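# Stack loose wooden strips onto their matching colour rows

## Task

Each loose wooden strip lying in the gap between the two rows must end up resting on the row that matches its colour, lying flat and aligned with the strips beneath it, and the grippers must have released them at the end.

## Robot and tools

Robot: two arms, left_arm and right_arm, each with six revolute joints and a two-finger gripper. Motion is commanded only as joint targets; no Cartesian command exists.

Frame: every reported hand pose uses one shared scene frame. The origin sits on the table surface midway between the arms, +z is up, +x extends outward over the table, and left_arm is on the +y side. The names left and right refer to the arms, not to image sides. Reported hand positions are approximate and get less accurate at long reach. A gripper's fingers extend along its own +z axis and close along its y axis; the reported end_effector_position is the point between the finger pads, roughly 1 cm short of the tips.

Tool execute_actions. Argument actions is a list holding zero or one item. An empty list only fetches the current state. An item with rows and optional steps is a motion; an item with only steps is a wait. Optional pictures (true/false) chooses whether camera images come back; by default they do. A rejected call moves nothing.
- Motion: rows is a list of 1 to 15 rows, steps is 1 to 15 (default 15). Each step lasts 1/30 s and uses one row; if rows run out, the final row is held for the remaining steps.
- Each row is one flat list of 14 numbers covering both arms, even when only one arm should move: left_arm waist, shoulder, elbow, wrist pitch, wrist yaw, wrist roll, opening, then the same seven for right_arm.
- Joint values are absolute target angles in radians, in the same form as the Joint positions line, not offsets. Stated ranges per arm: waist -2.880 to 2.880, shoulder 0.000 to 3.142, elbow 0.000 to 3.019, wrist pitch -1.693 to 1.571, wrist yaw -1.571 to 1.571, wrist roll -2.094 to 2.094. Actual ends may differ by up to 0.019 rad either way. A target more than 0.019 rad beyond a stated end, and farther out than the joint's last reported angle, gets the whole call rejected. A target past the real end is clipped to it, and the result then says "joint sent to its limit" (possibly about an earlier, still-running action); the absence of that line does not prove more travel is available.
- Opening is absolute, from -1 (closed) to +1 (fully open, pads about 0.094 m apart). Between the extremes, the fingers go to where grip_measured would read the commanded value.
- Speed is capped: each step, a joint target is kept within a set distance of the measured angle (waist 0.264, shoulder 0.32, elbow 0.276, wrist pitch 0.33, wrist yaw 0.186, wrist roll 0.522 rad), and if the targets would move the gripper over 70 mm from where it is, all are pulled back proportionally. Distant targets therefore need several calls or waits.
- Wait: steps up to 300 with no rows; it returns once that many steps have elapsed since the previous result, counting the time spent composing the reply. Between calls the arms keep heading to the last row sent until they all nearly stop or a step is HELD; afterwards only a fresh action moves them further, though fingers still finishing a move continue.

Tool zoom_image: camera is "cam_high" or "cam_low"; region is [x0, y0, x1, y1] in pixels of that camera's latest 504x504 image, origin top-left, at most 504 by 504. It returns an enlarged view.

Tool finished_scene: scene is the number of the current scene. Replying without any tool call also ends things.

Result lines: the state line gives, per arm, end_effector_position (m) and end_effector_quat_wxyz. Joint positions and Joint velocities list six joints (rad, rad/s) then pad gap (m, m/s) for each arm. grip_measured is the measured opening on the command scale; each gripper may be off by about 1 mm of opening. Joint torques follow the joint order without the gripper; they include offsets, scale errors and noise, are nonzero in free air, and friction can mask or mimic loads. "joint command not followed" means a clearance check altered or blocked some joint targets while the rest of the row ran. HELD marks steps where the row, fully or partly, was not delivered. Results with pictures note cameras whose calibration changed; the given calibrations (cam_high and cam_low, pinhole plus radial distortion, T_world_to_cam) are approximate.

Holding: to grip, command an opening around 0.03 below the current grip_measured and keep it there; a smaller margin grips more gently. Each pad pushes at most about 50 to 62 N, less for parts under about 2 mm thick, with a brief spike on first contact. Outside forces may occasionally tug a held strip or nudge a loose one, so check grasps.

Heat: holding a load warms the motors even while idle. MOTOR HOT appears from 85 °C; at 100 °C an OVER-TEMPERATURE FAULT stops that arm and it drops what it holds. Avoid long holds.

Avoid: knocking or placing anything off the table (task fails), dropping or slamming strips, hard pushes into the table or rows, and arms colliding or pressing on each other (may end the scene). Prefer smooth, economical motions.

Each tool is called after "Request:" by a JSON object that holds its "fn" and its "kwargs".

## Session

Request:
{"fn": "execute_actions", "kwargs": {"actions": []}}

Scene clock: 0.00 s of 6000.00 s.
left_arm: end_effector_position=(+0.1996, +0.5605, +0.2664) grip_measured=+1.000 end_effector_quat_wxyz=(+0.690, -0.515, +0.506, +0.058) | right_arm: end_effector_position=(+0.8769, +0.1076, +0.1361) grip_measured=+1.000 end_effector_quat_wxyz=(-0.351, +0.768, -0.357, +0.398)
Joint positions: left_arm=[ 0.72   0.184  0.211 -0.068 -0.089 -0.714  0.094] | right_arm=[ 0.518  2.349  2.06  -0.169  0.156 -1.908  0.094]
Joint velocities: left_arm=[ 0.005  0.005 -0.007 -0.002 -0.051 -0.007  0.   ] | right_arm=[-0.015 -0.015 -0.012 -0.012 -0.022 -0.007  0.   ]
Joint torques (N m, as the arm reports them, + toward a larger angle): no reading
Motor temperatures (°C, as the motors report them): left_arm=[24 30 28 28 27 24] | right_arm=[26 28 29 27 25 23]

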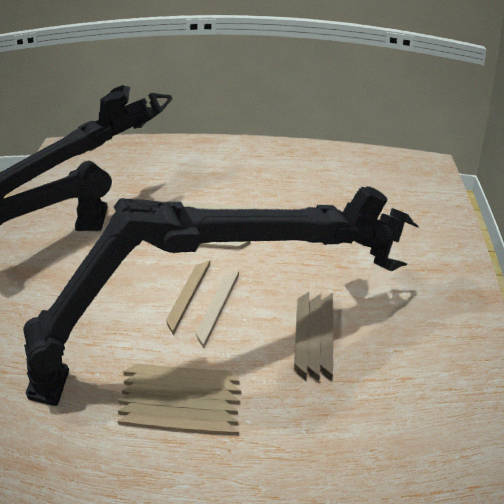

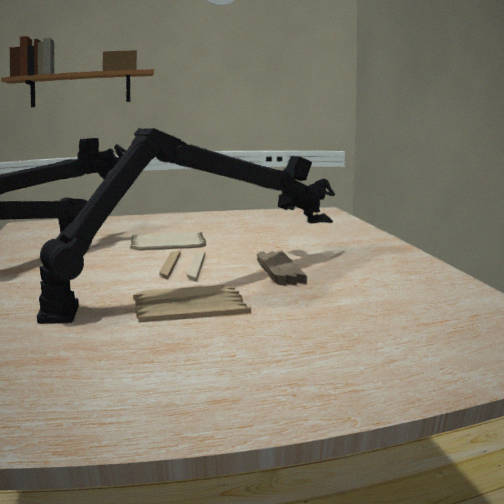

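Request:
{"fn": "zoom_image", "kwargs": {"camera": "cam_high", "region": [110, 190, 270, 350]}}

Request:
{"fn": "zoom_image", "kwargs": {"camera": "cam_low", "region": [110, 215, 320, 335]}}

Request:
{"fn": "zoom_image", "kwargs": {"camera": "cam_high", "region": [105, 345, 255, 445]}}

Region (110, 190, 270, 350) of cam_high's 504x504 image, scaled by 3.150, with more detail than that image has.

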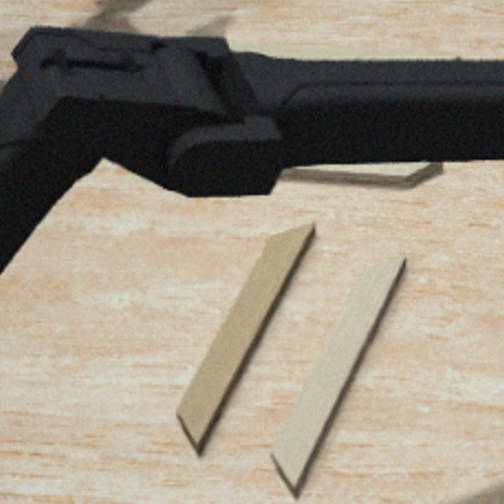

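Region (110, 215, 320, 335) of cam_low's 504x504 image, scaled by 2.400, with more detail than that image has; it fills the top 288 rows of this view, and the rest is white.

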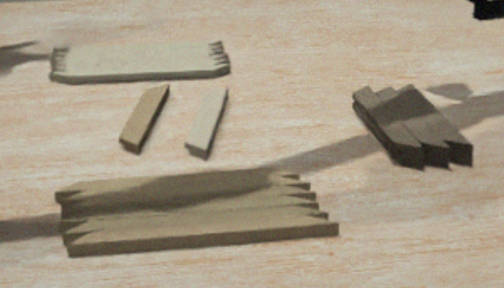

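Region (105, 345, 255, 445) of cam_high's 504x504 image, scaled by 3.360, with more detail than that image has.

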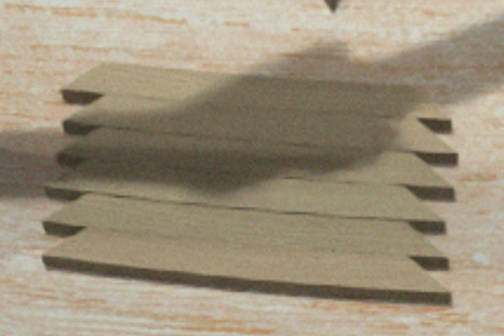

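Request:
{"fn": "zoom_image", "kwargs": {"camera": "cam_high", "region": [330, 180, 450, 300]}}

Request:
{"fn": "zoom_image", "kwargs": {"camera": "cam_low", "region": [120, 222, 220, 262]}}

Region (330, 180, 450, 300) of cam_high's 504x504 image, scaled by 4.200, with more detail than that image has.

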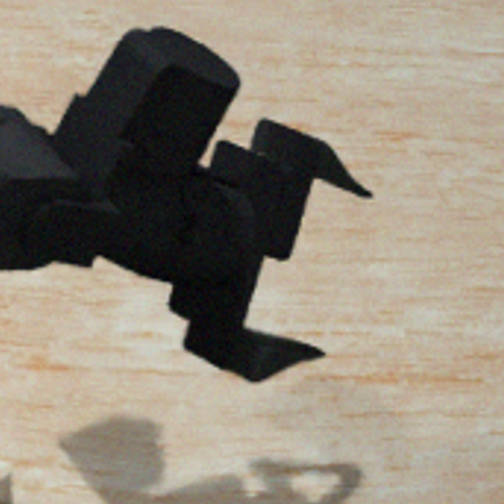

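Region (120, 222, 220, 262) of cam_low's 504x504 image, scaled by 5.040, with more detail than that image has; it fills the top 202 rows of this view, and the rest is white.

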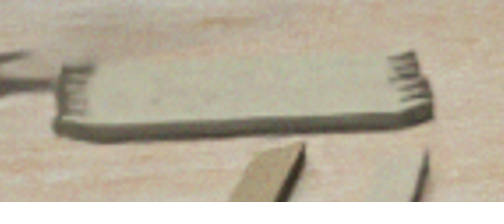

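Request:
{"fn": "execute_actions", "kwargs": {"actions": [{"rows": [[0.718,0.190,0.216,-0.072,-0.089,-0.707,0.98,0.520,2.344,2.056,-0.175,0.155,-1.900,0.98],[0.714,0.202,0.225,-0.081,-0.088,-0.694,0.96,0.524,2.333,2.047,-0.186,0.152,-1.885,0.96],[0.708,0.219,0.239,-0.093,-0.087,-0.675,0.94,0.531,2.316,2.035,-0.203,0.149,-1.861,0.94],[0.700,0.242,0.258,-0.110,-0.086,-0.649,0.92,0.539,2.294,2.018,-0.225,0.144,-1.830,0.92],[0.689,0.272,0.281,-0.131,-0.084,-0.616,0.90,0.550,2.267,1.997,-0.253,0.138,-1.791,0.90],[0.679,0.301,0.305,-0.152,-0.083,-0.583,0.88,0.560,2.239,1.976,-0.281,0.132,-1.752,0.88],[0.669,0.330,0.328,-0.174,-0.081,-0.551,0.86,0.571,2.212,1.955,-0.309,0.126,-1.713,0.86],[0.659,0.359,0.351,-0.195,-0.079,-0.518,0.84,0.581,2.185,1.934,-0.337,0.120,-1.673,0.84],[0.649,0.388,0.375,-0.216,-0.078,-0.486,0.82,0.592,2.157,1.913,-0.365,0.114,-1.634,0.82],[0.639,0.418,0.398,-0.237,-0.076,-0.453,0.80,0.602,2.130,1.892,-0.393,0.108,-1.595,0.80],[0.628,0.447,0.421,-0.258,-0.075,-0.420,0.78,0.613,2.103,1.871,-0.421,0.102,-1.556,0.78],[0.618,0.476,0.445,-0.279,-0.073,-0.388,0.76,0.623,2.075,1.850,-0.449,0.096,-1.517,0.76],[0.608,0.505,0.468,-0.300,-0.072,-0.355,0.74,0.634,2.048,1.829,-0.477,0.090,-1.478,0.74],[0.598,0.535,0.492,-0.321,-0.070,-0.322,0.72,0.644,2.020,1.808,-0.505,0.084,-1.439,0.72],[0.588,0.564,0.515,-0.342,-0.068,-0.290,0.70,0.655,1.993,1.787,-0.533,0.078,-1.400,0.70]], "steps": 15}], "pictures": false}}

Request:
{"fn": "execute_actions", "kwargs": {"actions": [{"rows": [[0.577,0.593,0.538,-0.364,-0.067,-0.257,0.68,0.665,1.966,1.766,-0.561,0.072,-1.361,0.68],[0.567,0.622,0.562,-0.385,-0.065,-0.224,0.66,0.676,1.938,1.745,-0.589,0.066,-1.322,0.66],[0.557,0.651,0.585,-0.406,-0.064,-0.192,0.64,0.686,1.911,1.724,-0.617,0.060,-1.282,0.64],[0.547,0.681,0.608,-0.427,-0.062,-0.159,0.62,0.697,1.884,1.703,-0.646,0.054,-1.243,0.62],[0.537,0.710,0.632,-0.448,-0.060,-0.126,0.60,0.708,1.856,1.682,-0.674,0.048,-1.204,0.60],[0.527,0.739,0.655,-0.469,-0.059,-0.094,0.58,0.718,1.829,1.661,-0.702,0.042,-1.165,0.58],[0.516,0.768,0.679,-0.490,-0.057,-0.061,0.56,0.729,1.801,1.640,-0.730,0.036,-1.126,0.56],[0.506,0.797,0.702,-0.511,-0.056,-0.029,0.54,0.739,1.774,1.619,-0.758,0.030,-1.087,0.54],[0.496,0.827,0.725,-0.532,-0.054,0.004,0.52,0.750,1.747,1.598,-0.786,0.024,-1.048,0.52],[0.486,0.856,0.749,-0.554,-0.052,0.037,0.50,0.760,1.725,1.577,-0.814,0.018,-1.009,0.50],[0.476,0.885,0.772,-0.575,-0.051,0.069,0.48,0.771,1.708,1.556,-0.842,0.012,-0.970,0.48],[0.466,0.914,0.796,-0.596,-0.049,0.102,0.46,0.781,1.697,1.535,-0.870,0.007,-0.931,0.46],[0.455,0.943,0.819,-0.617,-0.048,0.135,0.44,0.792,1.692,1.514,-0.898,0.003,-0.891,0.44],[0.445,0.973,0.842,-0.638,-0.046,0.167,0.42,0.802,1.692,1.493,-0.926,0.001,-0.852,0.42],[0.435,1.002,0.866,-0.659,-0.044,0.200,0.40,0.813,1.692,1.472,-0.954,0,-0.813,0.40]], "steps": 15}], "pictures": false}}

Request:
{"fn": "execute_actions", "kwargs": {"actions": [{"rows": [[0.425,1.031,0.889,-0.680,-0.043,0.233,0.38,0.823,1.692,1.451,-0.976,0,-0.774,0.38],[0.415,1.060,0.912,-0.701,-0.041,0.265,0.36,0.834,1.692,1.430,-0.993,0,-0.735,0.36],[0.404,1.090,0.936,-0.722,-0.040,0.298,0.34,0.844,1.692,1.409,-1.004,0,-0.696,0.34],[0.394,1.119,0.959,-0.744,-0.038,0.330,0.32,0.855,1.692,1.388,-1.01,0,-0.657,0.32],[0.384,1.148,0.983,-0.765,-0.037,0.363,0.3,0.865,1.692,1.367,-1.01,0,-0.618,0.3],[0.374,1.177,1.006,-0.786,-0.035,0.396,0.3,0.876,1.692,1.346,-1.01,0,-0.579,0.3],[0.364,1.206,1.029,-0.807,-0.033,0.428,0.3,0.884,1.692,1.325,-1.01,0,-0.547,0.3],[0.354,1.236,1.053,-0.828,-0.032,0.461,0.3,0.891,1.692,1.304,-1.01,0,-0.524,0.3],[0.343,1.265,1.076,-0.849,-0.030,0.494,0.3,0.895,1.692,1.283,-1.01,0,-0.508,0.3],[0.333,1.294,1.099,-0.870,-0.029,0.526,0.3,0.897,1.692,1.262,-1.01,0,-0.50,0.3],[0.323,1.323,1.123,-0.891,-0.027,0.559,0.3,0.897,1.692,1.241,-1.01,0,-0.50,0.3],[0.313,1.352,1.146,-0.912,-0.025,0.592,0.3,0.897,1.692,1.220,-1.01,0,-0.50,0.3],[0.303,1.382,1.170,-0.934,-0.024,0.624,0.3,0.897,1.692,1.199,-1.01,0,-0.50,0.3],[0.292,1.411,1.193,-0.955,-0.022,0.657,0.3,0.897,1.692,1.178,-1.01,0,-0.50,0.3],[0.282,1.440,1.216,-0.976,-0.021,0.690,0.3,0.897,1.692,1.161,-1.01,0,-0.50,0.3]], "steps": 15}], "pictures": false}}

Request:
{"fn": "execute_actions", "kwargs": {"actions": [{"rows": [[0.272,1.469,1.240,-0.997,-0.019,0.722,0.3,0.897,1.692,1.149,-1.01,0,-0.50,0.3],[0.262,1.498,1.263,-1.018,-0.017,0.755,0.3,0.897,1.692,1.140,-1.01,0,-0.50,0.3],[0.252,1.528,1.286,-1.039,-0.016,0.787,0.3,0.897,1.692,1.136,-1.01,0,-0.50,0.3],[0.242,1.557,1.310,-1.060,-0.014,0.820,0.3,0.897,1.692,1.136,-1.01,0,-0.50,0.3],[0.231,1.586,1.333,-1.081,-0.013,0.853,0.3,0.897,1.692,1.136,-1.01,0,-0.50,0.3],[0.221,1.615,1.357,-1.102,-0.011,0.885,0.3,0.897,1.692,1.136,-1.01,0,-0.50,0.3],[0.211,1.645,1.380,-1.124,-0.009,0.918,0.3,0.897,1.692,1.136,-1.01,0,-0.50,0.3],[0.201,1.674,1.403,-1.145,-0.008,0.951,0.3,0.897,1.692,1.136,-1.01,0,-0.50,0.3],[0.191,1.703,1.427,-1.166,-0.006,0.983,0.3,0.897,1.692,1.136,-1.01,0,-0.50,0.3],[0.180,1.732,1.450,-1.187,-0.005,1.016,0.3,0.897,1.692,1.136,-1.01,0,-0.50,0.3],[0.170,1.761,1.474,-1.208,-0.003,1.049,0.3,0.897,1.692,1.136,-1.01,0,-0.50,0.3],[0.162,1.785,1.492,-1.225,-0.002,1.075,0.3,0.897,1.692,1.136,-1.01,0,-0.50,0.3],[0.156,1.802,1.506,-1.237,-0.001,1.094,0.3,0.897,1.692,1.136,-1.01,0,-0.50,0.3],[0.152,1.814,1.516,-1.246,0,1.107,0.3,0.897,1.692,1.136,-1.01,0,-0.50,0.3],[0.15,1.82,1.52,-1.25,0,1.114,0.3,0.897,1.692,1.136,-1.01,0,-0.50,0.3]], "steps": 15}]}}

Scene clock: 65.93 s of 6000.00 s.
left_arm: end_effector_position=(+0.2563, +0.5635, +0.2453) grip_measured=+0.712 end_effector_quat_wxyz=(+0.549, -0.456, +0.693, +0.100) | right_arm: end_effector_position=(+0.7654, +0.1279, +0.1220) grip_measured=+0.712 end_effector_quat_wxyz=(-0.317, +0.798, -0.449, +0.246)
Joint positions: left_arm=[ 0.612  0.509  0.415 -0.294 -0.075 -0.433  0.08 ] | right_arm=[ 0.587  2.159  1.843 -0.433  0.095 -1.63   0.08 ]
Joint velocities: left_arm=[-0.298  0.816  0.769 -0.593 -0.051  0.799 -0.02 ] | right_arm=[ 0.327 -0.708 -0.491 -0.676 -0.11   0.755 -0.02 ]
Joint torques (N m, as the arm reports them, + toward a larger angle): left_arm=[-1.5  -0.19 14.35  1.75  0.25  0.17] | right_arm=[ -0.33 -29.82  11.07   1.23  -0.18   0.08]
Motor temperatures (°C, as the motors report them): left_arm=[24 30 35 28 27 24] | right_arm=[26 36 35 27 25 23]
Steps of this call (steps 1 to 90: nothing new was sent; then 62.43 s passed at rest; steps 91 to 105: all 15 steps of this action). Readings (joint positions):
91: left_arm=[0.720 0.184 0.211 -0.068 -0.089 -0.714] | right_arm=[0.518 2.349 2.060 -0.169 0.156 -1.908]
92: left_arm=[0.720 0.185 0.211 -0.069 -0.089 -0.713] | right_arm=[0.518 2.349 2.059 -0.171 0.155 -1.906]
94: left_arm=[0.718 0.192 0.211 -0.079 -0.089 -0.701] | right_arm=[0.518 2.343 2.047 -0.188 0.150 -1.889]
98: left_arm=[0.689 0.281 0.242 -0.150 -0.086 -0.629] | right_arm=[0.528 2.291 1.965 -0.278 0.131 -1.804]
105: the state above

Scene clock: 66.43 s of 6000.00 s.
left_arm: end_effector_position=(+0.3512, +0.5566, +0.2396) grip_measured=+0.412 end_effector_quat_wxyz=(+0.363, -0.229, +0.893, +0.133) | right_arm: end_effector_position=(+0.5108, +0.1431, +0.2250) grip_measured=+0.412 end_effector_quat_wxyz=(-0.256, +0.742, -0.619, +0.039)
Joint positions: left_arm=[ 0.461  0.938  0.77  -0.609 -0.051  0.049  0.066] | right_arm=[ 0.788  1.682  1.521 -0.887  0.003 -1.022  0.066]
Joint velocities: left_arm=[-0.298  0.855  0.701 -0.637  0.022  0.989 -0.02 ] | right_arm=[ 0.425 -0.728 -0.496 -0.906 -0.125  1.341 -0.019]
Joint torques (N m, as the arm reports them, + toward a larger angle): left_arm=[-1.48 -3.71 14.13  1.39  0.18  0.15] | right_arm=[ -2.05 -13.97   9.31   1.08  -0.14   0.05]
Motor temperatures (°C, as the motors report them): left_arm=[24 30 36 28 27 24] | right_arm=[26 36 35 27 25 23]
Steps of this call (steps 1 to 15: all 15 steps of this action). Readings (joint positions):
1: left_arm=[0.602 0.537 0.441 -0.314 -0.073 -0.402] | right_arm=[0.599 2.134 1.825 -0.457 0.090 -1.601]
2: left_arm=[0.593 0.564 0.467 -0.335 -0.072 -0.371] | right_arm=[0.610 2.109 1.807 -0.481 0.084 -1.571]
4: left_arm=[0.573 0.618 0.516 -0.376 -0.069 -0.307] | right_arm=[0.635 2.053 1.769 -0.532 0.072 -1.507]
8: left_arm=[0.532 0.733 0.609 -0.460 -0.063 -0.179] | right_arm=[0.686 1.927 1.686 -0.647 0.046 -1.361]
15: the state above

Scene clock: 66.93 s of 6000.00 s.
left_arm: end_effector_position=(+0.4504, +0.5260, +0.1966) grip_measured=+0.302 end_effector_quat_wxyz=(+0.173, +0.075, +0.977, +0.100) | right_arm: end_effector_position=(+0.3644, +0.0801, +0.0622) grip_measured=+0.302 end_effector_quat_wxyz=(+0.024, -0.637, +0.771, +0.003)
Joint positions: left_arm=[ 0.31   1.37   1.126 -0.925 -0.028  0.538  0.061] | right_arm=[ 0.893  1.703  1.185 -1.004  0.001 -0.546  0.061]
Joint velocities: left_arm=[-0.308  0.855  0.676 -0.647  0.007  0.945 -0.   ] | right_arm=[-0.015 -0.005 -0.574  0.012 -0.022  0.359 -0.001]
Joint torques (N m, as the arm reports them, + toward a larger angle): left_arm=[-1.2  -8.1  13.09  1.16  0.21  0.23] | right_arm=[ -1.86 -17.83  10.     0.13  -0.15   0.01]
Motor temperatures (°C, as the motors report them): left_arm=[24 30 36 28 27 24] | right_arm=[26 36 34 27 25 23]
Steps of this call (steps 1 to 15: all 15 steps of this action). Readings (joint positions):
1: left_arm=[0.451 0.967 0.793 -0.630 -0.050 0.081] | right_arm=[0.802 1.661 1.504 -0.915 0.002 -0.976]
2: left_arm=[0.441 0.996 0.817 -0.651 -0.048 0.114] | right_arm=[0.814 1.647 1.487 -0.940 0.002 -0.931]
4: left_arm=[0.421 1.053 0.865 -0.693 -0.045 0.179] | right_arm=[0.835 1.638 1.450 -0.974 0.001 -0.846]
8: left_arm=[0.380 1.168 0.961 -0.778 -0.039 0.309] | right_arm=[0.867 1.659 1.350 -0.998 0.001 -0.686]
15: the state above

Scene clock: 67.43 s of 6000.00 s.
left_arm: end_effector_position=(+0.5294, +0.4675, +0.1173) grip_measured=+0.302 end_effector_quat_wxyz=(+0.009, +0.380, +0.925, +0.009) | right_arm: end_effector_position=(+0.3465, +0.0604, +0.0432) grip_measured=+0.302 end_effector_quat_wxyz=(-0.006, -0.623, +0.782, -0.002)
Joint positions: left_arm=[ 0.161  1.787  1.46  -1.219 -0.005  1.008  0.061] | right_arm=[ 0.893  1.703  1.127 -1.008  0.001 -0.51   0.061]
Joint velocities: left_arm=[-0.22   0.532  0.271 -0.261  0.007  0.608 -0.002] | right_arm=[-0.015 -0.005 -0.002  0.017 -0.037 -0.022  0.   ]
Joint torques (N m, as the arm reports them, + toward a larger angle): left_arm=[ -1.2  -15.16  11.95   0.25   0.15   0.18] | right_arm=[ -1.84 -17.41   9.31   0.18  -0.13   0.02]
Motor temperatures (°C, as the motors report them): left_arm=[24 30 36 28 27 24] | right_arm=[26 36 34 27 25 23]
Steps of this call (steps 1 to 15: all 15 steps of this action). Readings (joint positions):
1: left_arm=[0.299 1.399 1.149 -0.946 -0.026 0.571] | right_arm=[0.893 1.703 1.166 -1.006 0.001 -0.539]
2: left_arm=[0.289 1.428 1.173 -0.967 -0.024 0.603] | right_arm=[0.893 1.703 1.151 -1.007 0.001 -0.533]
4: left_arm=[0.269 1.485 1.220 -1.009 -0.021 0.669] | right_arm=[0.893 1.703 1.132 -1.008 0.001 -0.524]
8: left_arm=[0.228 1.601 1.315 -1.094 -0.014 0.799] | right_arm=[0.893 1.703 1.127 -1.008 0.001 -0.515]
15: the state above

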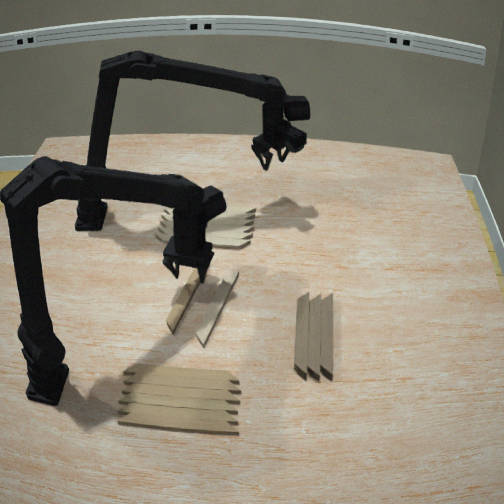

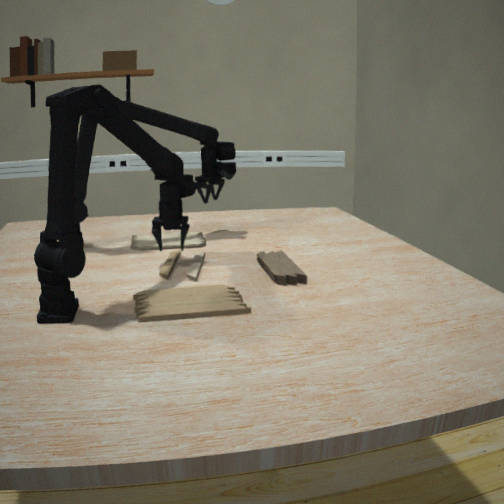

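Request:
{"fn": "zoom_image", "kwargs": {"camera": "cam_high", "region": [140, 200, 270, 350]}}

Request:
{"fn": "zoom_image", "kwargs": {"camera": "cam_low", "region": [125, 205, 225, 290]}}

Region (140, 200, 270, 350) of cam_high's 504x504 image, scaled by 3.360, with more detail than that image has; it fills the left 437 columns of this view, and the rest is white.

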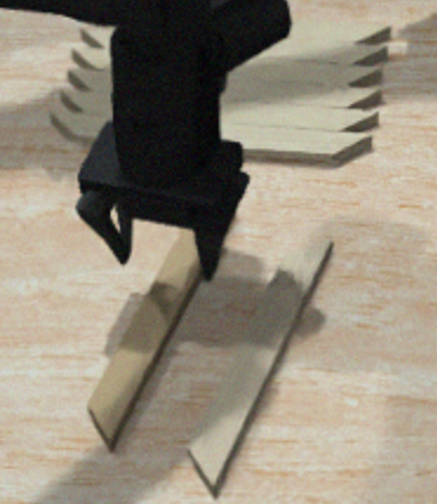

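Region (125, 205, 225, 290) of cam_low's 504x504 image, scaled by 5.040, with more detail than that image has; it fills the top 428 rows of this view, and the rest is white.

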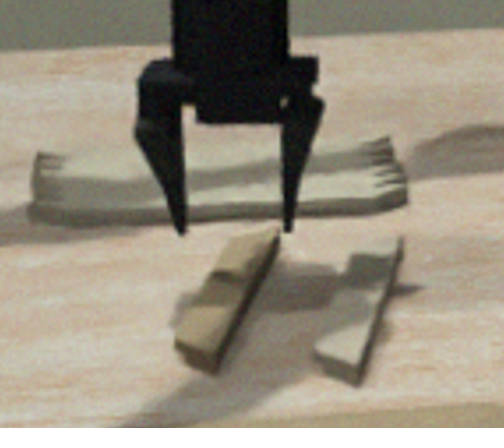

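Request:
{"fn": "zoom_image", "kwargs": {"camera": "cam_high", "region": [150, 195, 262, 255]}}

Region (150, 195, 262, 255) of cam_high's 504x504 image, scaled by 4.500, with more detail than that image has; it fills the top 270 rows of this view, and the rest is white.

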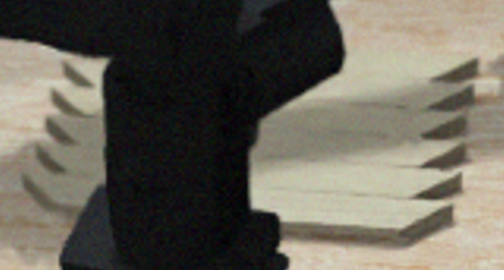

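Request:
{"fn": "execute_actions", "kwargs": {"actions": [{"rows": [[0.145,1.82,1.52,-1.25,0,1.114,0.3,0.890,1.692,1.128,-1.0,0,-0.51,0.27],[0.135,1.82,1.52,-1.25,0,1.114,0.3,0.883,1.692,1.116,-0.986,0,-0.52,0.24],[0.12,1.82,1.52,-1.25,0,1.114,0.3,0.876,1.692,1.102,-0.970,0,-0.53,0.21],[0.105,1.82,1.52,-1.25,0,1.114,0.3,0.870,1.692,1.088,-0.954,0,-0.54,0.18],[0.09,1.82,1.52,-1.25,0,1.114,0.3,0.864,1.692,1.074,-0.938,0,-0.545,0.15],[0.075,1.82,1.52,-1.25,0,1.114,0.3,0.864,1.692,1.060,-0.922,0,-0.545,0.12],[0.06,1.82,1.52,-1.25,0,1.114,0.3,0.864,1.692,1.047,-0.906,0,-0.545,0.09],[0.045,1.82,1.52,-1.25,0,1.114,0.3,0.864,1.692,1.036,-0.892,0,-0.545,0.06],[0.03,1.82,1.52,-1.25,0,1.114,0.3,0.864,1.692,1.028,-0.882,0,-0.545,0.03],[0.015,1.82,1.52,-1.25,0,1.114,0.3,0.864,1.692,1.023,-0.876,0,-0.545,0.0],[0.0,1.82,1.52,-1.25,0,1.114,0.3,0.864,1.692,1.021,-0.874,0,-0.545,-0.03],[-0.015,1.82,1.52,-1.25,0,1.114,0.3,0.864,1.692,1.021,-0.874,0,-0.545,-0.08],[-0.03,1.82,1.52,-1.25,0,1.114,0.3,0.864,1.692,1.021,-0.874,0,-0.545,-0.14],[-0.045,1.82,1.52,-1.25,0,1.114,0.3,0.864,1.692,1.021,-0.874,0,-0.545,-0.2],[-0.06,1.82,1.52,-1.25,0,1.114,0.3,0.864,1.692,1.021,-0.874,0,-0.545,-0.26]], "steps": 15}], "pictures": false}}

Request:
{"fn": "execute_actions", "kwargs": {"actions": [{"rows": [[-0.075,1.82,1.52,-1.25,0,1.114,0.3,0.864,1.692,1.021,-0.874,0,-0.545,-0.32],[-0.09,1.82,1.52,-1.25,0,1.114,0.3,0.864,1.692,1.021,-0.874,0,-0.545,-0.37],[-0.105,1.82,1.52,-1.25,0,1.114,0.3,0.864,1.692,1.021,-0.874,0,-0.545,-0.41],[-0.12,1.82,1.52,-1.25,0,1.114,0.3,0.864,1.692,1.021,-0.874,0,-0.545,-0.43],[-0.135,1.82,1.52,-1.25,0,1.114,0.3,0.864,1.692,1.021,-0.874,0,-0.545,-0.445],[-0.15,1.82,1.52,-1.25,0,1.114,0.3,0.864,1.692,1.021,-0.874,0,-0.545,-0.46],[-0.165,1.82,1.52,-1.25,0,1.114,0.3,0.864,1.692,1.021,-0.874,0,-0.545,-0.472],[-0.18,1.82,1.52,-1.25,0,1.114,0.3,0.864,1.692,1.021,-0.874,0,-0.545,-0.482],[-0.19,1.82,1.52,-1.25,0,1.114,0.3,0.864,1.692,1.021,-0.874,0,-0.545,-0.486],[-0.197,1.82,1.52,-1.25,0,1.114,0.3,0.864,1.692,1.021,-0.874,0,-0.545,-0.486],[-0.2,1.82,1.52,-1.25,0,1.114,0.3,0.864,1.692,1.021,-0.874,0,-0.545,-0.486]], "steps": 11}]}}

Request:
{"fn": "zoom_image", "kwargs": {"camera": "cam_low", "region": [125, 205, 225, 290]}}

Request:
{"fn": "zoom_image", "kwargs": {"camera": "cam_high", "region": [140, 220, 270, 350]}}

Scene clock: 95.30 s of 6000.00 s.
left_arm: end_effector_position=(+0.5412, +0.3657, +0.1021) grip_measured=+0.302 end_effector_quat_wxyz=(-0.011, +0.507, +0.862, -0.005) | right_arm: end_effector_position=(+0.3370, +0.0376, +0.0086) grip_measured=-0.227 end_effector_quat_wxyz=(-0.002, -0.625, +0.781, -0.001)
Joint positions: left_arm=[-0.03   1.825  1.472 -1.242 -0.004  1.101  0.061] | right_arm=[ 0.874  1.703  1.015 -0.888  0.001 -0.535  0.036]
Joint velocities: left_arm=[-0.562  0.005 -0.012  0.007 -0.066  0.081  0.   ] | right_arm=[-0.005 -0.005  0.017  0.066 -0.081 -0.007 -0.062]
Joint torques (N m, as the arm reports them, + toward a larger angle): left_arm=[ -1.34 -15.03  12.16   0.05   0.28   0.16] | right_arm=[ -2.63 -16.61   8.57   0.6   -0.14  -0.15]
Motor temperatures (°C, as the motors report them): left_arm=[24 32 36 28 27 24] | right_arm=[26 33 32 27 25 23]
Steps of this call (steps 1 to 30: the robot went on to your last target; steps 31 to 90: nothing new was sent; then 24.37 s passed at rest; steps 91 to 105: all 15 steps of this action). Readings (joint positions):
91: left_arm=[0.145 1.825 1.472 -1.242 -0.004 1.101] | right_arm=[0.893 1.703 1.127 -1.008 0.001 -0.508]
92: left_arm=[0.145 1.825 1.472 -1.242 -0.004 1.101] | right_arm=[0.893 1.703 1.126 -1.006 0.001 -0.509]
94: left_arm=[0.142 1.825 1.472 -1.242 -0.004 1.101] | right_arm=[0.892 1.703 1.116 -0.986 0.001 -0.515]
98: left_arm=[0.105 1.825 1.472 -1.242 -0.004 1.101] | right_arm=[0.881 1.703 1.065 -0.928 0.001 -0.528]
105: the state above

Scene clock: 95.67 s of 6000.00 s.
left_arm: end_effector_position=(+0.5379, +0.2825, +0.1021) grip_measured=+0.302 end_effector_quat_wxyz=(-0.012, +0.573, +0.820, -0.004) | right_arm: end_effector_position=(+0.3377, +0.0384, +0.0086) grip_measured=-0.450 end_effector_quat_wxyz=(-0.000, -0.626, +0.780, -0.001)
Joint positions: left_arm=[-0.186  1.825  1.472 -1.242 -0.004  1.102  0.061] | right_arm=[ 0.874  1.703  1.015 -0.883  0.001 -0.536  0.026]
Joint velocities: left_arm=[-0.327 -0.044 -0.002  0.002  0.022 -0.022  0.   ] | right_arm=[ 0.005  0.005 -0.002  0.002 -0.081 -0.051 -0.   ]
Joint torques (N m, as the arm reports them, + toward a larger angle): left_arm=[ -0.28 -15.76  11.85   0.29   0.25   0.19] | right_arm=[ -2.61 -16.39   8.58   0.61  -0.13  -0.16]
Motor temperatures (°C, as the motors report them): left_arm=[24 32 36 28 27 24] | right_arm=[26 33 32 27 25 23]
Steps of this call (steps 1 to 11: all 11 steps of this action). Readings (joint positions):
1: left_arm=[-0.049 1.825 1.472 -1.242 -0.004 1.101] | right_arm=[0.874 1.703 1.015 -0.885 0.001 -0.535]
2: left_arm=[-0.066 1.825 1.472 -1.242 -0.004 1.102] | right_arm=[0.874 1.703 1.015 -0.884 0.001 -0.535]
4: left_arm=[-0.096 1.825 1.472 -1.242 -0.004 1.102] | right_arm=[0.874 1.703 1.015 -0.884 0.001 -0.536]
8: left_arm=[-0.149 1.825 1.472 -1.242 -0.004 1.102] | right_arm=[0.874 1.703 1.015 -0.883 0.001 -0.536]
11: the state above

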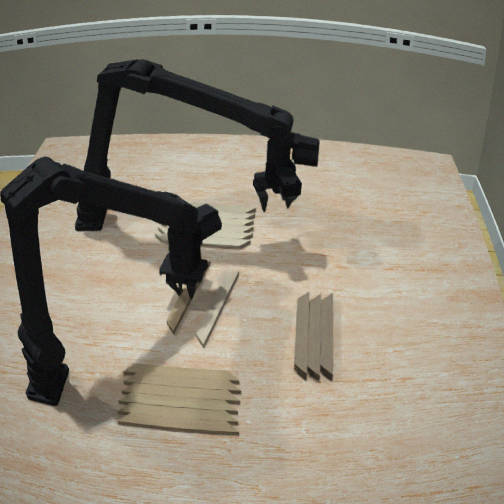

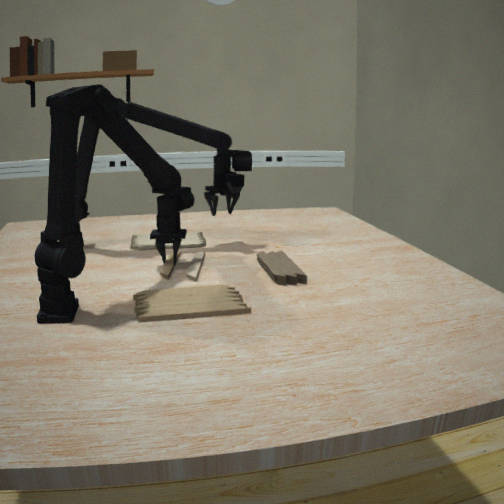

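Region (125, 205, 225, 290) of cam_low's 504x504 image, scaled by 5.040, with more detail than that image has; it fills the top 428 rows of this view, and the rest is white.

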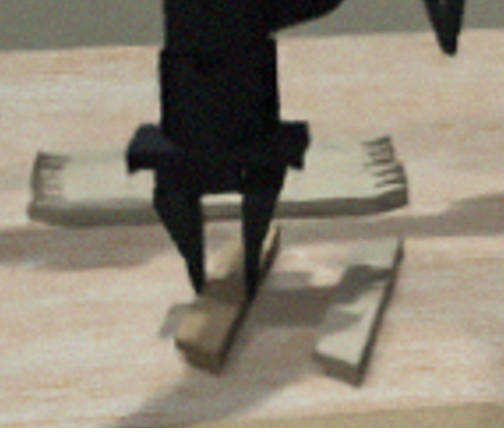

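Region (140, 220, 270, 350) of cam_high's 504x504 image, scaled by 3.877, with more detail than that image has.

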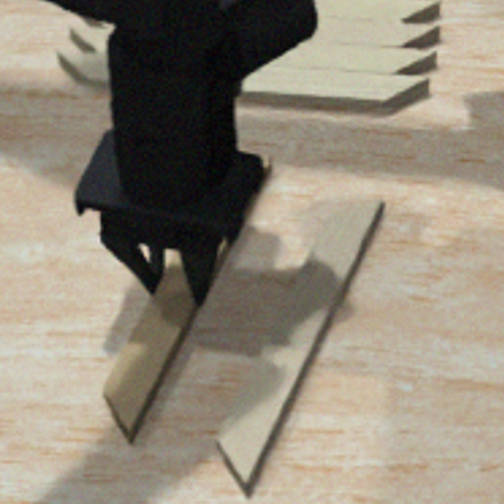

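Request:
{"fn": "execute_actions", "kwargs": {"actions": [{"rows": [[-0.2,1.82,1.52,-1.25,0,1.114,0.3,0.864,1.689,1.021,-0.878,0,-0.545,-0.486],[-0.2,1.82,1.52,-1.25,0,1.114,0.3,0.864,1.682,1.021,-0.884,0,-0.545,-0.486],[-0.2,1.82,1.52,-1.25,0,1.114,0.3,0.864,1.672,1.021,-0.890,0,-0.545,-0.486],[-0.2,1.82,1.52,-1.25,0,1.114,0.3,0.864,1.659,1.021,-0.897,0,-0.545,-0.486],[-0.2,1.82,1.52,-1.25,0,1.114,0.3,0.864,1.643,1.021,-0.907,0,-0.545,-0.486],[-0.2,1.82,1.52,-1.25,0,1.114,0.3,0.864,1.627,1.021,-0.919,0,-0.545,-0.486],[-0.2,1.82,1.52,-1.25,0,1.114,0.3,0.864,1.610,1.021,-0.934,0,-0.545,-0.486],[-0.2,1.82,1.52,-1.25,0,1.114,0.3,0.859,1.594,1.021,-0.950,0,-0.545,-0.486],[-0.2,1.82,1.52,-1.25,0,1.114,0.3,0.848,1.578,1.021,-0.966,0,-0.545,-0.486],[-0.2,1.82,1.52,-1.25,0,1.114,0.3,0.831,1.561,1.021,-0.982,0,-0.541,-0.486],[-0.2,1.82,1.52,-1.25,0,1.114,0.3,0.809,1.545,1.021,-0.998,0,-0.534,-0.486],[-0.2,1.82,1.52,-1.25,0,1.114,0.3,0.782,1.529,1.021,-1.014,0,-0.523,-0.486],[-0.2,1.82,1.52,-1.25,0,1.114,0.3,0.754,1.512,1.019,-1.027,0,-0.509,-0.486],[-0.2,1.82,1.52,-1.25,0,1.114,0.3,0.727,1.496,1.015,-1.039,0,-0.490,-0.486],[-0.2,1.82,1.52,-1.25,0,1.114,0.3,0.699,1.480,1.009,-1.050,0,-0.472,-0.486]], "steps": 15}], "pictures": false}}

Request:
{"fn": "execute_actions", "kwargs": {"actions": [{"rows": [[-0.2,1.824,1.52,-1.25,0,1.114,0.3,0.672,1.463,1.0015,-1.058,0,-0.454,-0.486],[-0.2,1.829,1.52,-1.25,0,1.114,0.3,0.644,1.447,0.992,-1.065,0,-0.436,-0.486],[-0.205,1.833,1.51,-1.25,0,1.114,0.3,0.617,1.431,0.982,-1.072,0,-0.418,-0.486],[-0.216,1.838,1.50,-1.25,0,1.114,0.3,0.589,1.418,0.972,-1.078,0,-0.399,-0.486],[-0.233,1.842,1.485,-1.241,0,1.114,0.3,0.562,1.408,0.9625,-1.084,0,-0.381,-0.486],[-0.254,1.846,1.472,-1.233,0,1.114,0.3,0.534,1.401,0.953,-1.088,0,-0.363,-0.486],[-0.282,1.851,1.466,-1.224,0,1.114,0.3,0.507,1.398,0.943,-1.088,0,-0.345,-0.486],[-0.309,1.855,1.463,-1.216,0,1.114,0.3,0.479,1.398,0.933,-1.085,0,-0.327,-0.486],[-0.336,1.860,1.460,-1.207,0,1.114,0.3,0.452,1.398,0.9235,-1.078,0,-0.309,-0.486],[-0.363,1.864,1.456,-1.199,0,1.114,0.3,0.424,1.398,0.914,-1.069,0,-0.290,-0.486],[-0.391,1.868,1.453,-1.190,0,1.114,0.3,0.397,1.398,0.904,-1.059,0,-0.272,-0.486],[-0.418,1.873,1.450,-1.182,0,1.114,0.3,0.369,1.398,0.894,-1.049,0,-0.254,-0.486],[-0.445,1.877,1.447,-1.173,0,1.114,0.3,0.342,1.398,0.8845,-1.039,0,-0.236,-0.486],[-0.472,1.882,1.444,-1.165,0,1.114,0.3,0.314,1.398,0.875,-1.030,0,-0.218,-0.486],[-0.500,1.886,1.440,-1.156,0,1.114,0.3,0.287,1.398,0.865,-1.020,0,-0.199,-0.486]], "steps": 15}], "pictures": false}}

Request:
{"fn": "execute_actions", "kwargs": {"actions": [{"rows": [[-0.527,1.890,1.437,-1.148,0,1.114,0.3,0.259,1.398,0.855,-1.010,0,-0.181,-0.486],[-0.554,1.895,1.434,-1.139,0,1.114,0.3,0.232,1.398,0.8455,-1.000,0,-0.163,-0.486],[-0.581,1.899,1.431,-1.131,0,1.114,0.3,0.204,1.398,0.836,-0.991,0,-0.145,-0.486],[-0.609,1.904,1.428,-1.122,0,1.114,0.3,0.177,1.398,0.826,-0.981,0,-0.127,-0.486],[-0.636,1.908,1.424,-1.114,0,1.114,0.3,0.150,1.398,0.816,-0.971,0,-0.108,-0.486],[-0.663,1.908,1.421,-1.105,0,1.114,0.3,0.122,1.398,0.8065,-0.961,0,-0.090,-0.486],[-0.690,1.908,1.418,-1.097,0,1.114,0.3,0.095,1.398,0.799,-0.954,0,-0.076,-0.486],[-0.718,1.908,1.415,-1.088,0,1.114,0.3,0.067,1.398,0.793,-0.946,0,-0.065,-0.486],[-0.739,1.908,1.415,-1.08,0,1.114,0.3,0.045,1.398,0.789,-0.940,0,-0.058,-0.486],[-0.756,1.908,1.415,-1.08,0,1.114,0.3,0.029,1.398,0.787,-0.935,0,-0.054,-0.486],[-0.767,1.908,1.415,-1.08,0,1.114,0.3,0.018,1.398,0.787,-0.933,0,-0.054,-0.486],[-0.772,1.908,1.415,-1.08,0,1.114,0.3,0.012,1.398,0.787,-0.933,0,-0.054,-0.486]], "steps": 15}], "pictures": false}}

Request:
{"fn": "execute_actions", "kwargs": {"actions": [{"steps": 8}]}}

Request:
{"fn": "zoom_image", "kwargs": {"camera": "cam_high", "region": [105, 330, 255, 445]}}

Request:
{"fn": "zoom_image", "kwargs": {"camera": "cam_high", "region": [160, 230, 280, 350]}}

Request:
{"fn": "zoom_image", "kwargs": {"camera": "cam_low", "region": [120, 215, 270, 330]}}

Scene clock: 131.93 s of 6000.00 s.
left_arm: end_effector_position=(+0.5364, +0.2711, +0.1021) grip_measured=+0.302 end_effector_quat_wxyz=(-0.011, +0.581, +0.814, -0.004) | right_arm: end_effector_position=(+0.3504, -0.0004, +0.0781) grip_measured=-0.450 end_effector_quat_wxyz=(+0.019, -0.584, +0.811, +0.002)
Joint positions: left_arm=[-0.207  1.825  1.472 -1.242 -0.003  1.102  0.061] | right_arm=[ 0.787  1.529  1.015 -1.018 -0.001 -0.52   0.026]
Joint velocities: left_arm=[-0.005  0.005  0.002 -0.012 -0.022 -0.037 -0.   ] | right_arm=[-0.894 -0.611 -0.002 -0.369 -0.022  0.271 -0.001]
Joint torques (N m, as the arm reports them, + toward a larger angle): left_arm=[  0.17 -15.7   12.02   0.21   0.2    0.25] | right_arm=[ -4.5  -14.34   8.5    0.    -0.06   0.02]
Motor temperatures (°C, as the motors report them): left_arm=[24 33 36 28 27 24] | right_arm=[26 33 32 27 25 23]
Steps of this call (steps 1 to 30: the robot went on to your last target; steps 31 to 90: nothing new was sent; then 32.77 s passed at rest; steps 91 to 105: all 15 steps of this action). Readings (joint positions):
91: left_arm=[-0.207 1.825 1.472 -1.242 -0.003 1.102] | right_arm=[0.874 1.703 1.015 -0.883 0.001 -0.537]
92: left_arm=[-0.207 1.825 1.472 -1.242 -0.003 1.102] | right_arm=[0.874 1.703 1.015 -0.883 0.001 -0.537]
94: left_arm=[-0.207 1.825 1.472 -1.242 -0.003 1.102] | right_arm=[0.874 1.701 1.015 -0.885 0.001 -0.537]
98: left_arm=[-0.207 1.825 1.472 -1.242 -0.003 1.102] | right_arm=[0.874 1.671 1.015 -0.917 0.001 -0.537]
105: the state above

Scene clock: 132.43 s of 6000.00 s.
left_arm: end_effector_position=(+0.5163, +0.1560, +0.0872) grip_measured=+0.302 end_effector_quat_wxyz=(+0.001, +0.666, +0.746, +0.002) | right_arm: end_effector_position=(+0.3821, -0.1759, +0.0805) grip_measured=-0.450 end_effector_quat_wxyz=(+0.003, -0.282, +0.959, +0.000)
Joint positions: left_arm=[-0.424  1.843  1.457 -1.181 -0.003  1.102  0.061] | right_arm=[ 0.347  1.398  0.88  -1.047 -0.001 -0.284  0.026]
Joint velocities: left_arm=[-1.089  0.151 -0.095  0.286 -0.022 -0.022 -0.   ] | right_arm=[-0.816  0.005 -0.286  0.266 -0.066  0.52  -0.001]
Joint torques (N m, as the arm reports them, + toward a larger angle): left_arm=[ -1.67 -13.07   7.09   0.58   0.21   0.18] | right_arm=[ -2.42 -11.1    9.07   0.55  -0.03   0.01]
Motor temperatures (°C, as the motors report them): left_arm=[24 33 36 28 27 24] | right_arm=[26 33 32 27 25 23]
Steps of this call (steps 1 to 15: all 15 steps of this action). Readings (joint positions):
1: left_arm=[-0.207 1.825 1.472 -1.242 -0.003 1.102] | right_arm=[0.755 1.509 1.014 -1.028 -0.001 -0.510]
2: left_arm=[-0.207 1.825 1.472 -1.242 -0.003 1.102] | right_arm=[0.720 1.490 1.012 -1.038 -0.001 -0.498]
4: left_arm=[-0.207 1.825 1.472 -1.242 -0.003 1.102] | right_arm=[0.649 1.453 1.001 -1.052 -0.001 -0.470]
8: left_arm=[-0.228 1.825 1.471 -1.237 -0.003 1.102] | right_arm=[0.527 1.404 0.959 -1.075 -0.001 -0.406]
15: the state above

Scene clock: 132.93 s of 6000.00 s.
left_arm: end_effector_position=(+0.4134, -0.0187, +0.0451) grip_measured=+0.302 end_effector_quat_wxyz=(+0.000, +0.793, +0.609, +0.001) | right_arm: end_effector_position=(+0.3649, -0.2947, +0.0400) grip_measured=-0.450 end_effector_quat_wxyz=(-0.012, -0.013, +1.000, -0.000)
Joint positions: left_arm=[-0.798  1.896  1.415 -1.09  -0.001  1.102  0.061] | right_arm=[ 0.007  1.405  0.761 -0.951  0.002 -0.078  0.026]
Joint velocities: left_arm=[-0.122  0.005  0.002  0.017  0.007  0.051 -0.   ] | right_arm=[-0.034  0.122 -0.276  0.012  0.022  0.095  0.002]
Joint torques (N m, as the arm reports them, + toward a larger angle): left_arm=[  1.74 -15.51   7.52   0.96   0.1    0.19] | right_arm=[ -1.4  -12.19  12.11   0.91  -0.13   0.  ]
Motor temperatures (°C, as the motors report them): left_arm=[24 33 36 28 27 24] | right_arm=[26 33 32 27 25 23]
Steps of this call (steps 1 to 15: all 15 steps of this action). Readings (joint positions):
1: left_arm=[-0.460 1.849 1.454 -1.172 -0.003 1.102] | right_arm=[0.319 1.398 0.871 -1.038 -0.001 -0.266]
2: left_arm=[-0.496 1.855 1.450 -1.162 -0.003 1.102] | right_arm=[0.291 1.398 0.861 -1.028 -0.001 -0.248]
4: left_arm=[-0.564 1.869 1.442 -1.145 -0.003 1.102] | right_arm=[0.235 1.398 0.843 -1.009 -0.001 -0.212]
8: left_arm=[-0.679 1.890 1.424 -1.112 -0.003 1.102] | right_arm=[0.124 1.398 0.807 -0.971 -0.001 -0.142]
15: the state above

Scene clock: 133.20 s of 6000.00 s.
left_arm: end_effector_position=(+0.4205, -0.0105, +0.0451) grip_measured=+0.302 end_effector_quat_wxyz=(+0.000, +0.787, +0.617, +0.001) | right_arm: end_effector_position=(+0.3577, -0.2944, +0.0315) grip_measured=-0.450 end_effector_quat_wxyz=(-0.022, -0.007, +1.000, +0.000)
Joint positions: left_arm=[-0.778  1.896  1.415 -1.09  -0.001  1.102  0.061] | right_arm=[ 0.007  1.416  0.743 -0.941  0.002 -0.065  0.026]
Joint velocities: left_arm=[ 0.083 -0.015 -0.012  0.017  0.051  0.037  0.   ] | right_arm=[-0.015 -0.044 -0.012 -0.007 -0.051 -0.022  0.001]
Joint torques (N m, as the arm reports them, + toward a larger angle): left_arm=[ -0.98 -14.65   7.77   0.74   0.13   0.18] | right_arm=[ -1.83 -11.81  12.04   0.46  -0.14   0.01]
Motor temperatures (°C, as the motors report them): left_arm=[24 33 36 28 27 24] | right_arm=[26 33 32 27 25 23]
Steps of this call (steps 1 to 8: the robot went on to your last target). Readings (joint positions):
1: left_arm=[-0.799 1.896 1.415 -1.090 -0.001 1.102] | right_arm=[0.007 1.410 0.752 -0.951 0.002 -0.074]
2: left_arm=[-0.799 1.896 1.415 -1.090 -0.001 1.102] | right_arm=[0.007 1.416 0.745 -0.951 0.002 -0.072]
4: left_arm=[-0.792 1.896 1.415 -1.090 -0.001 1.102] | right_arm=[0.007 1.424 0.740 -0.951 0.002 -0.069]
8: the state above

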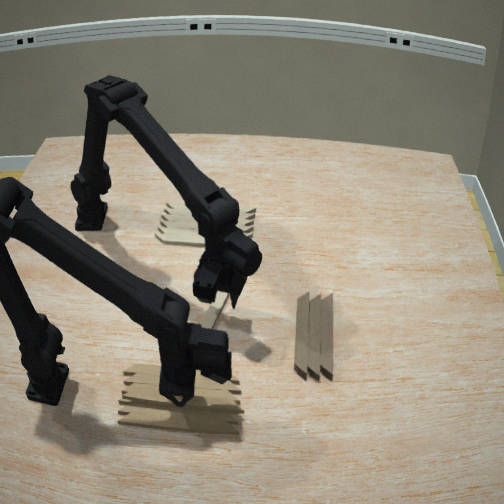

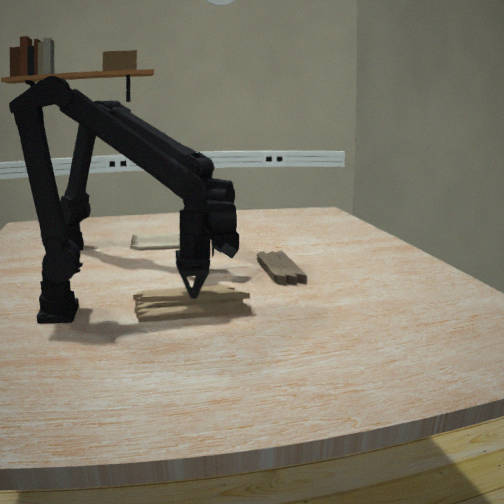

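Region (105, 330, 255, 445) of cam_high's 504x504 image, scaled by 3.360, with more detail than that image has; it fills the top 386 rows of this view, and the rest is white.

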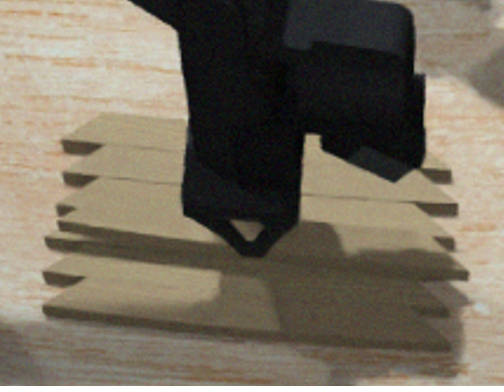

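Region (160, 230, 280, 350) of cam_high's 504x504 image, scaled by 4.200, with more detail than that image has.

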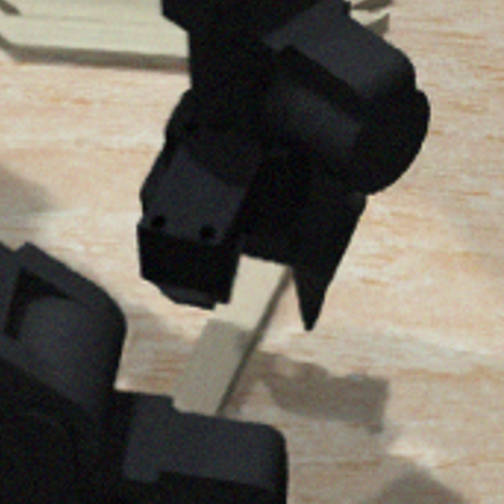

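Region (120, 215, 270, 330) of cam_low's 504x504 image, scaled by 3.360, with more detail than that image has; it fills the top 386 rows of this view, and the rest is white.

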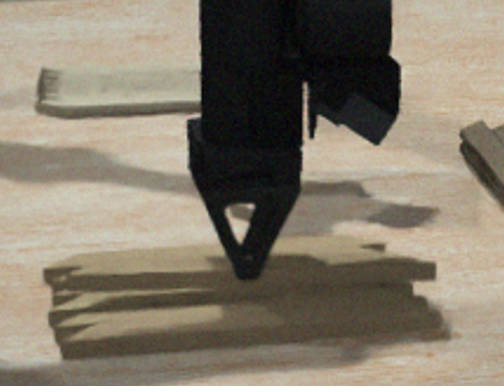

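Request:
{"fn": "execute_actions", "kwargs": {"actions": []}}

Request:
{"fn": "zoom_image", "kwargs": {"camera": "cam_high", "region": [105, 330, 255, 445]}}

Request:
{"fn": "zoom_image", "kwargs": {"camera": "cam_low", "region": [120, 255, 270, 330]}}

Request:
{"fn": "zoom_image", "kwargs": {"camera": "cam_high", "region": [170, 250, 270, 350]}}

Scene clock: 134.60 s of 6000.00 s.
left_arm: end_effector_position=(+0.4219, -0.0089, +0.0451) grip_measured=+0.302 end_effector_quat_wxyz=(+0.000, +0.786, +0.619, +0.001) | right_arm: end_effector_position=(+0.3579, -0.2944, +0.0320) grip_measured=-0.450 end_effector_quat_wxyz=(-0.021, -0.006, +1.000, -0.000)
Joint positions: left_arm=[-0.774  1.896  1.415 -1.09  -0.001  1.102  0.061] | right_arm=[ 0.007  1.414  0.743 -0.941  0.002 -0.063  0.026]
Joint velocities: left_arm=[-0.024 -0.015  0.002 -0.007 -0.022  0.007 -0.001] | right_arm=[-0.015 -0.005  0.007  0.007 -0.066 -0.051 -0.   ]
Joint torques (N m, as the arm reports them, + toward a larger angle): left_arm=[ -0.51 -14.91   7.84   0.85   0.16   0.18] | right_arm=[ -1.54 -11.87  12.     0.5   -0.14   0.01]
Motor temperatures (°C, as the motors report them): left_arm=[24 33 36 28 27 24] | right_arm=[26 33 32 27 25 23]
Steps of this call (steps 1 to 30: the robot went on to your last target; steps 31 to 42: nothing new was sent). Readings (joint positions):
1: left_arm=[-0.775 1.896 1.415 -1.090 -0.001 1.102] | right_arm=[0.007 1.415 0.743 -0.941 0.002 -0.064]
2: left_arm=[-0.774 1.896 1.415 -1.090 -0.001 1.102] | right_arm=[0.007 1.414 0.743 -0.941 0.002 -0.064]
4: left_arm=[-0.774 1.896 1.415 -1.090 -0.001 1.102] | right_arm=[0.007 1.414 0.743 -0.941 0.002 -0.064]
8: left_arm=[-0.774 1.896 1.415 -1.090 -0.001 1.102] | right_arm=[0.007 1.414 0.743 -0.941 0.002 -0.063]
42: the state above
All arms were judged still, so your last target was given up. Only a new action makes them travel on or press farther. Fingers that are still opening or closing keep moving.

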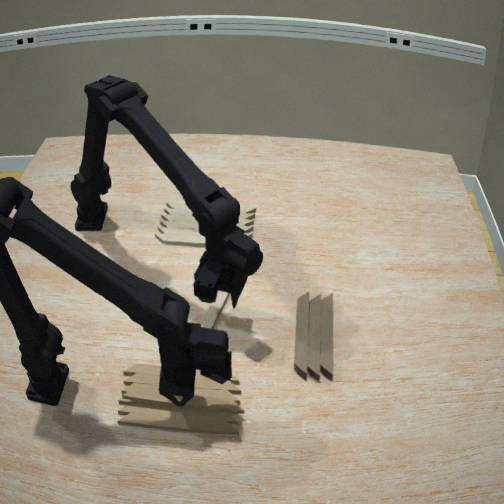

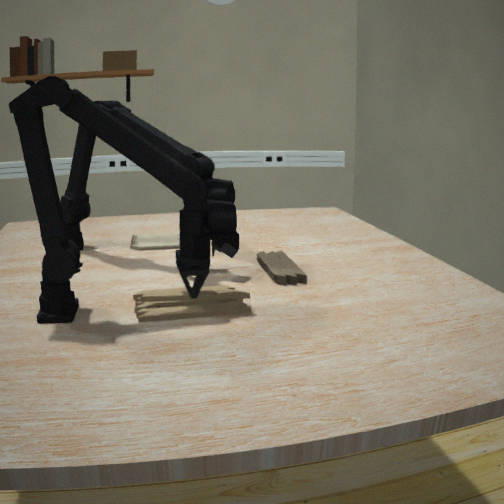

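Region (105, 330, 255, 445) of cam_high's 504x504 image, scaled by 3.360, with more detail than that image has; it fills the top 386 rows of this view, and the rest is white.

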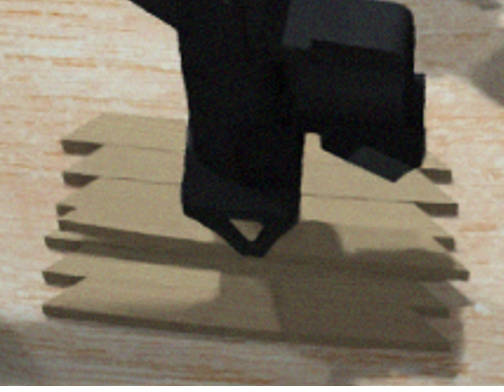

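Region (120, 255, 270, 330) of cam_low's 504x504 image, scaled by 3.360, with more detail than that image has.

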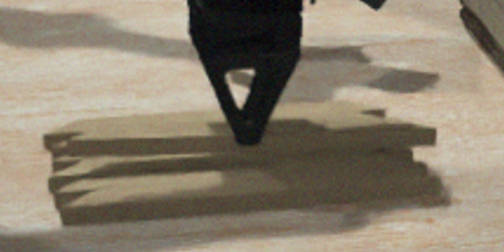

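Region (170, 250, 270, 350) of cam_high's 504x504 image, scaled by 5.040, with more detail than that image has.

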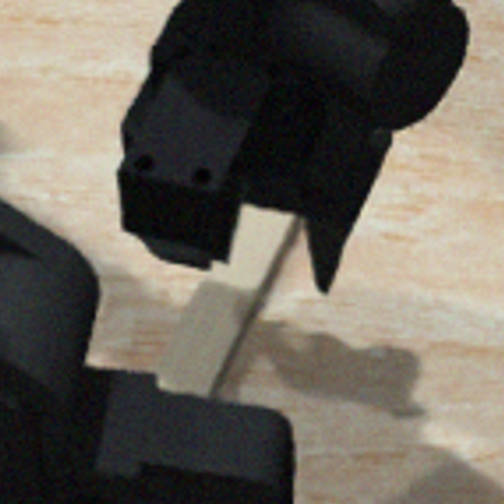

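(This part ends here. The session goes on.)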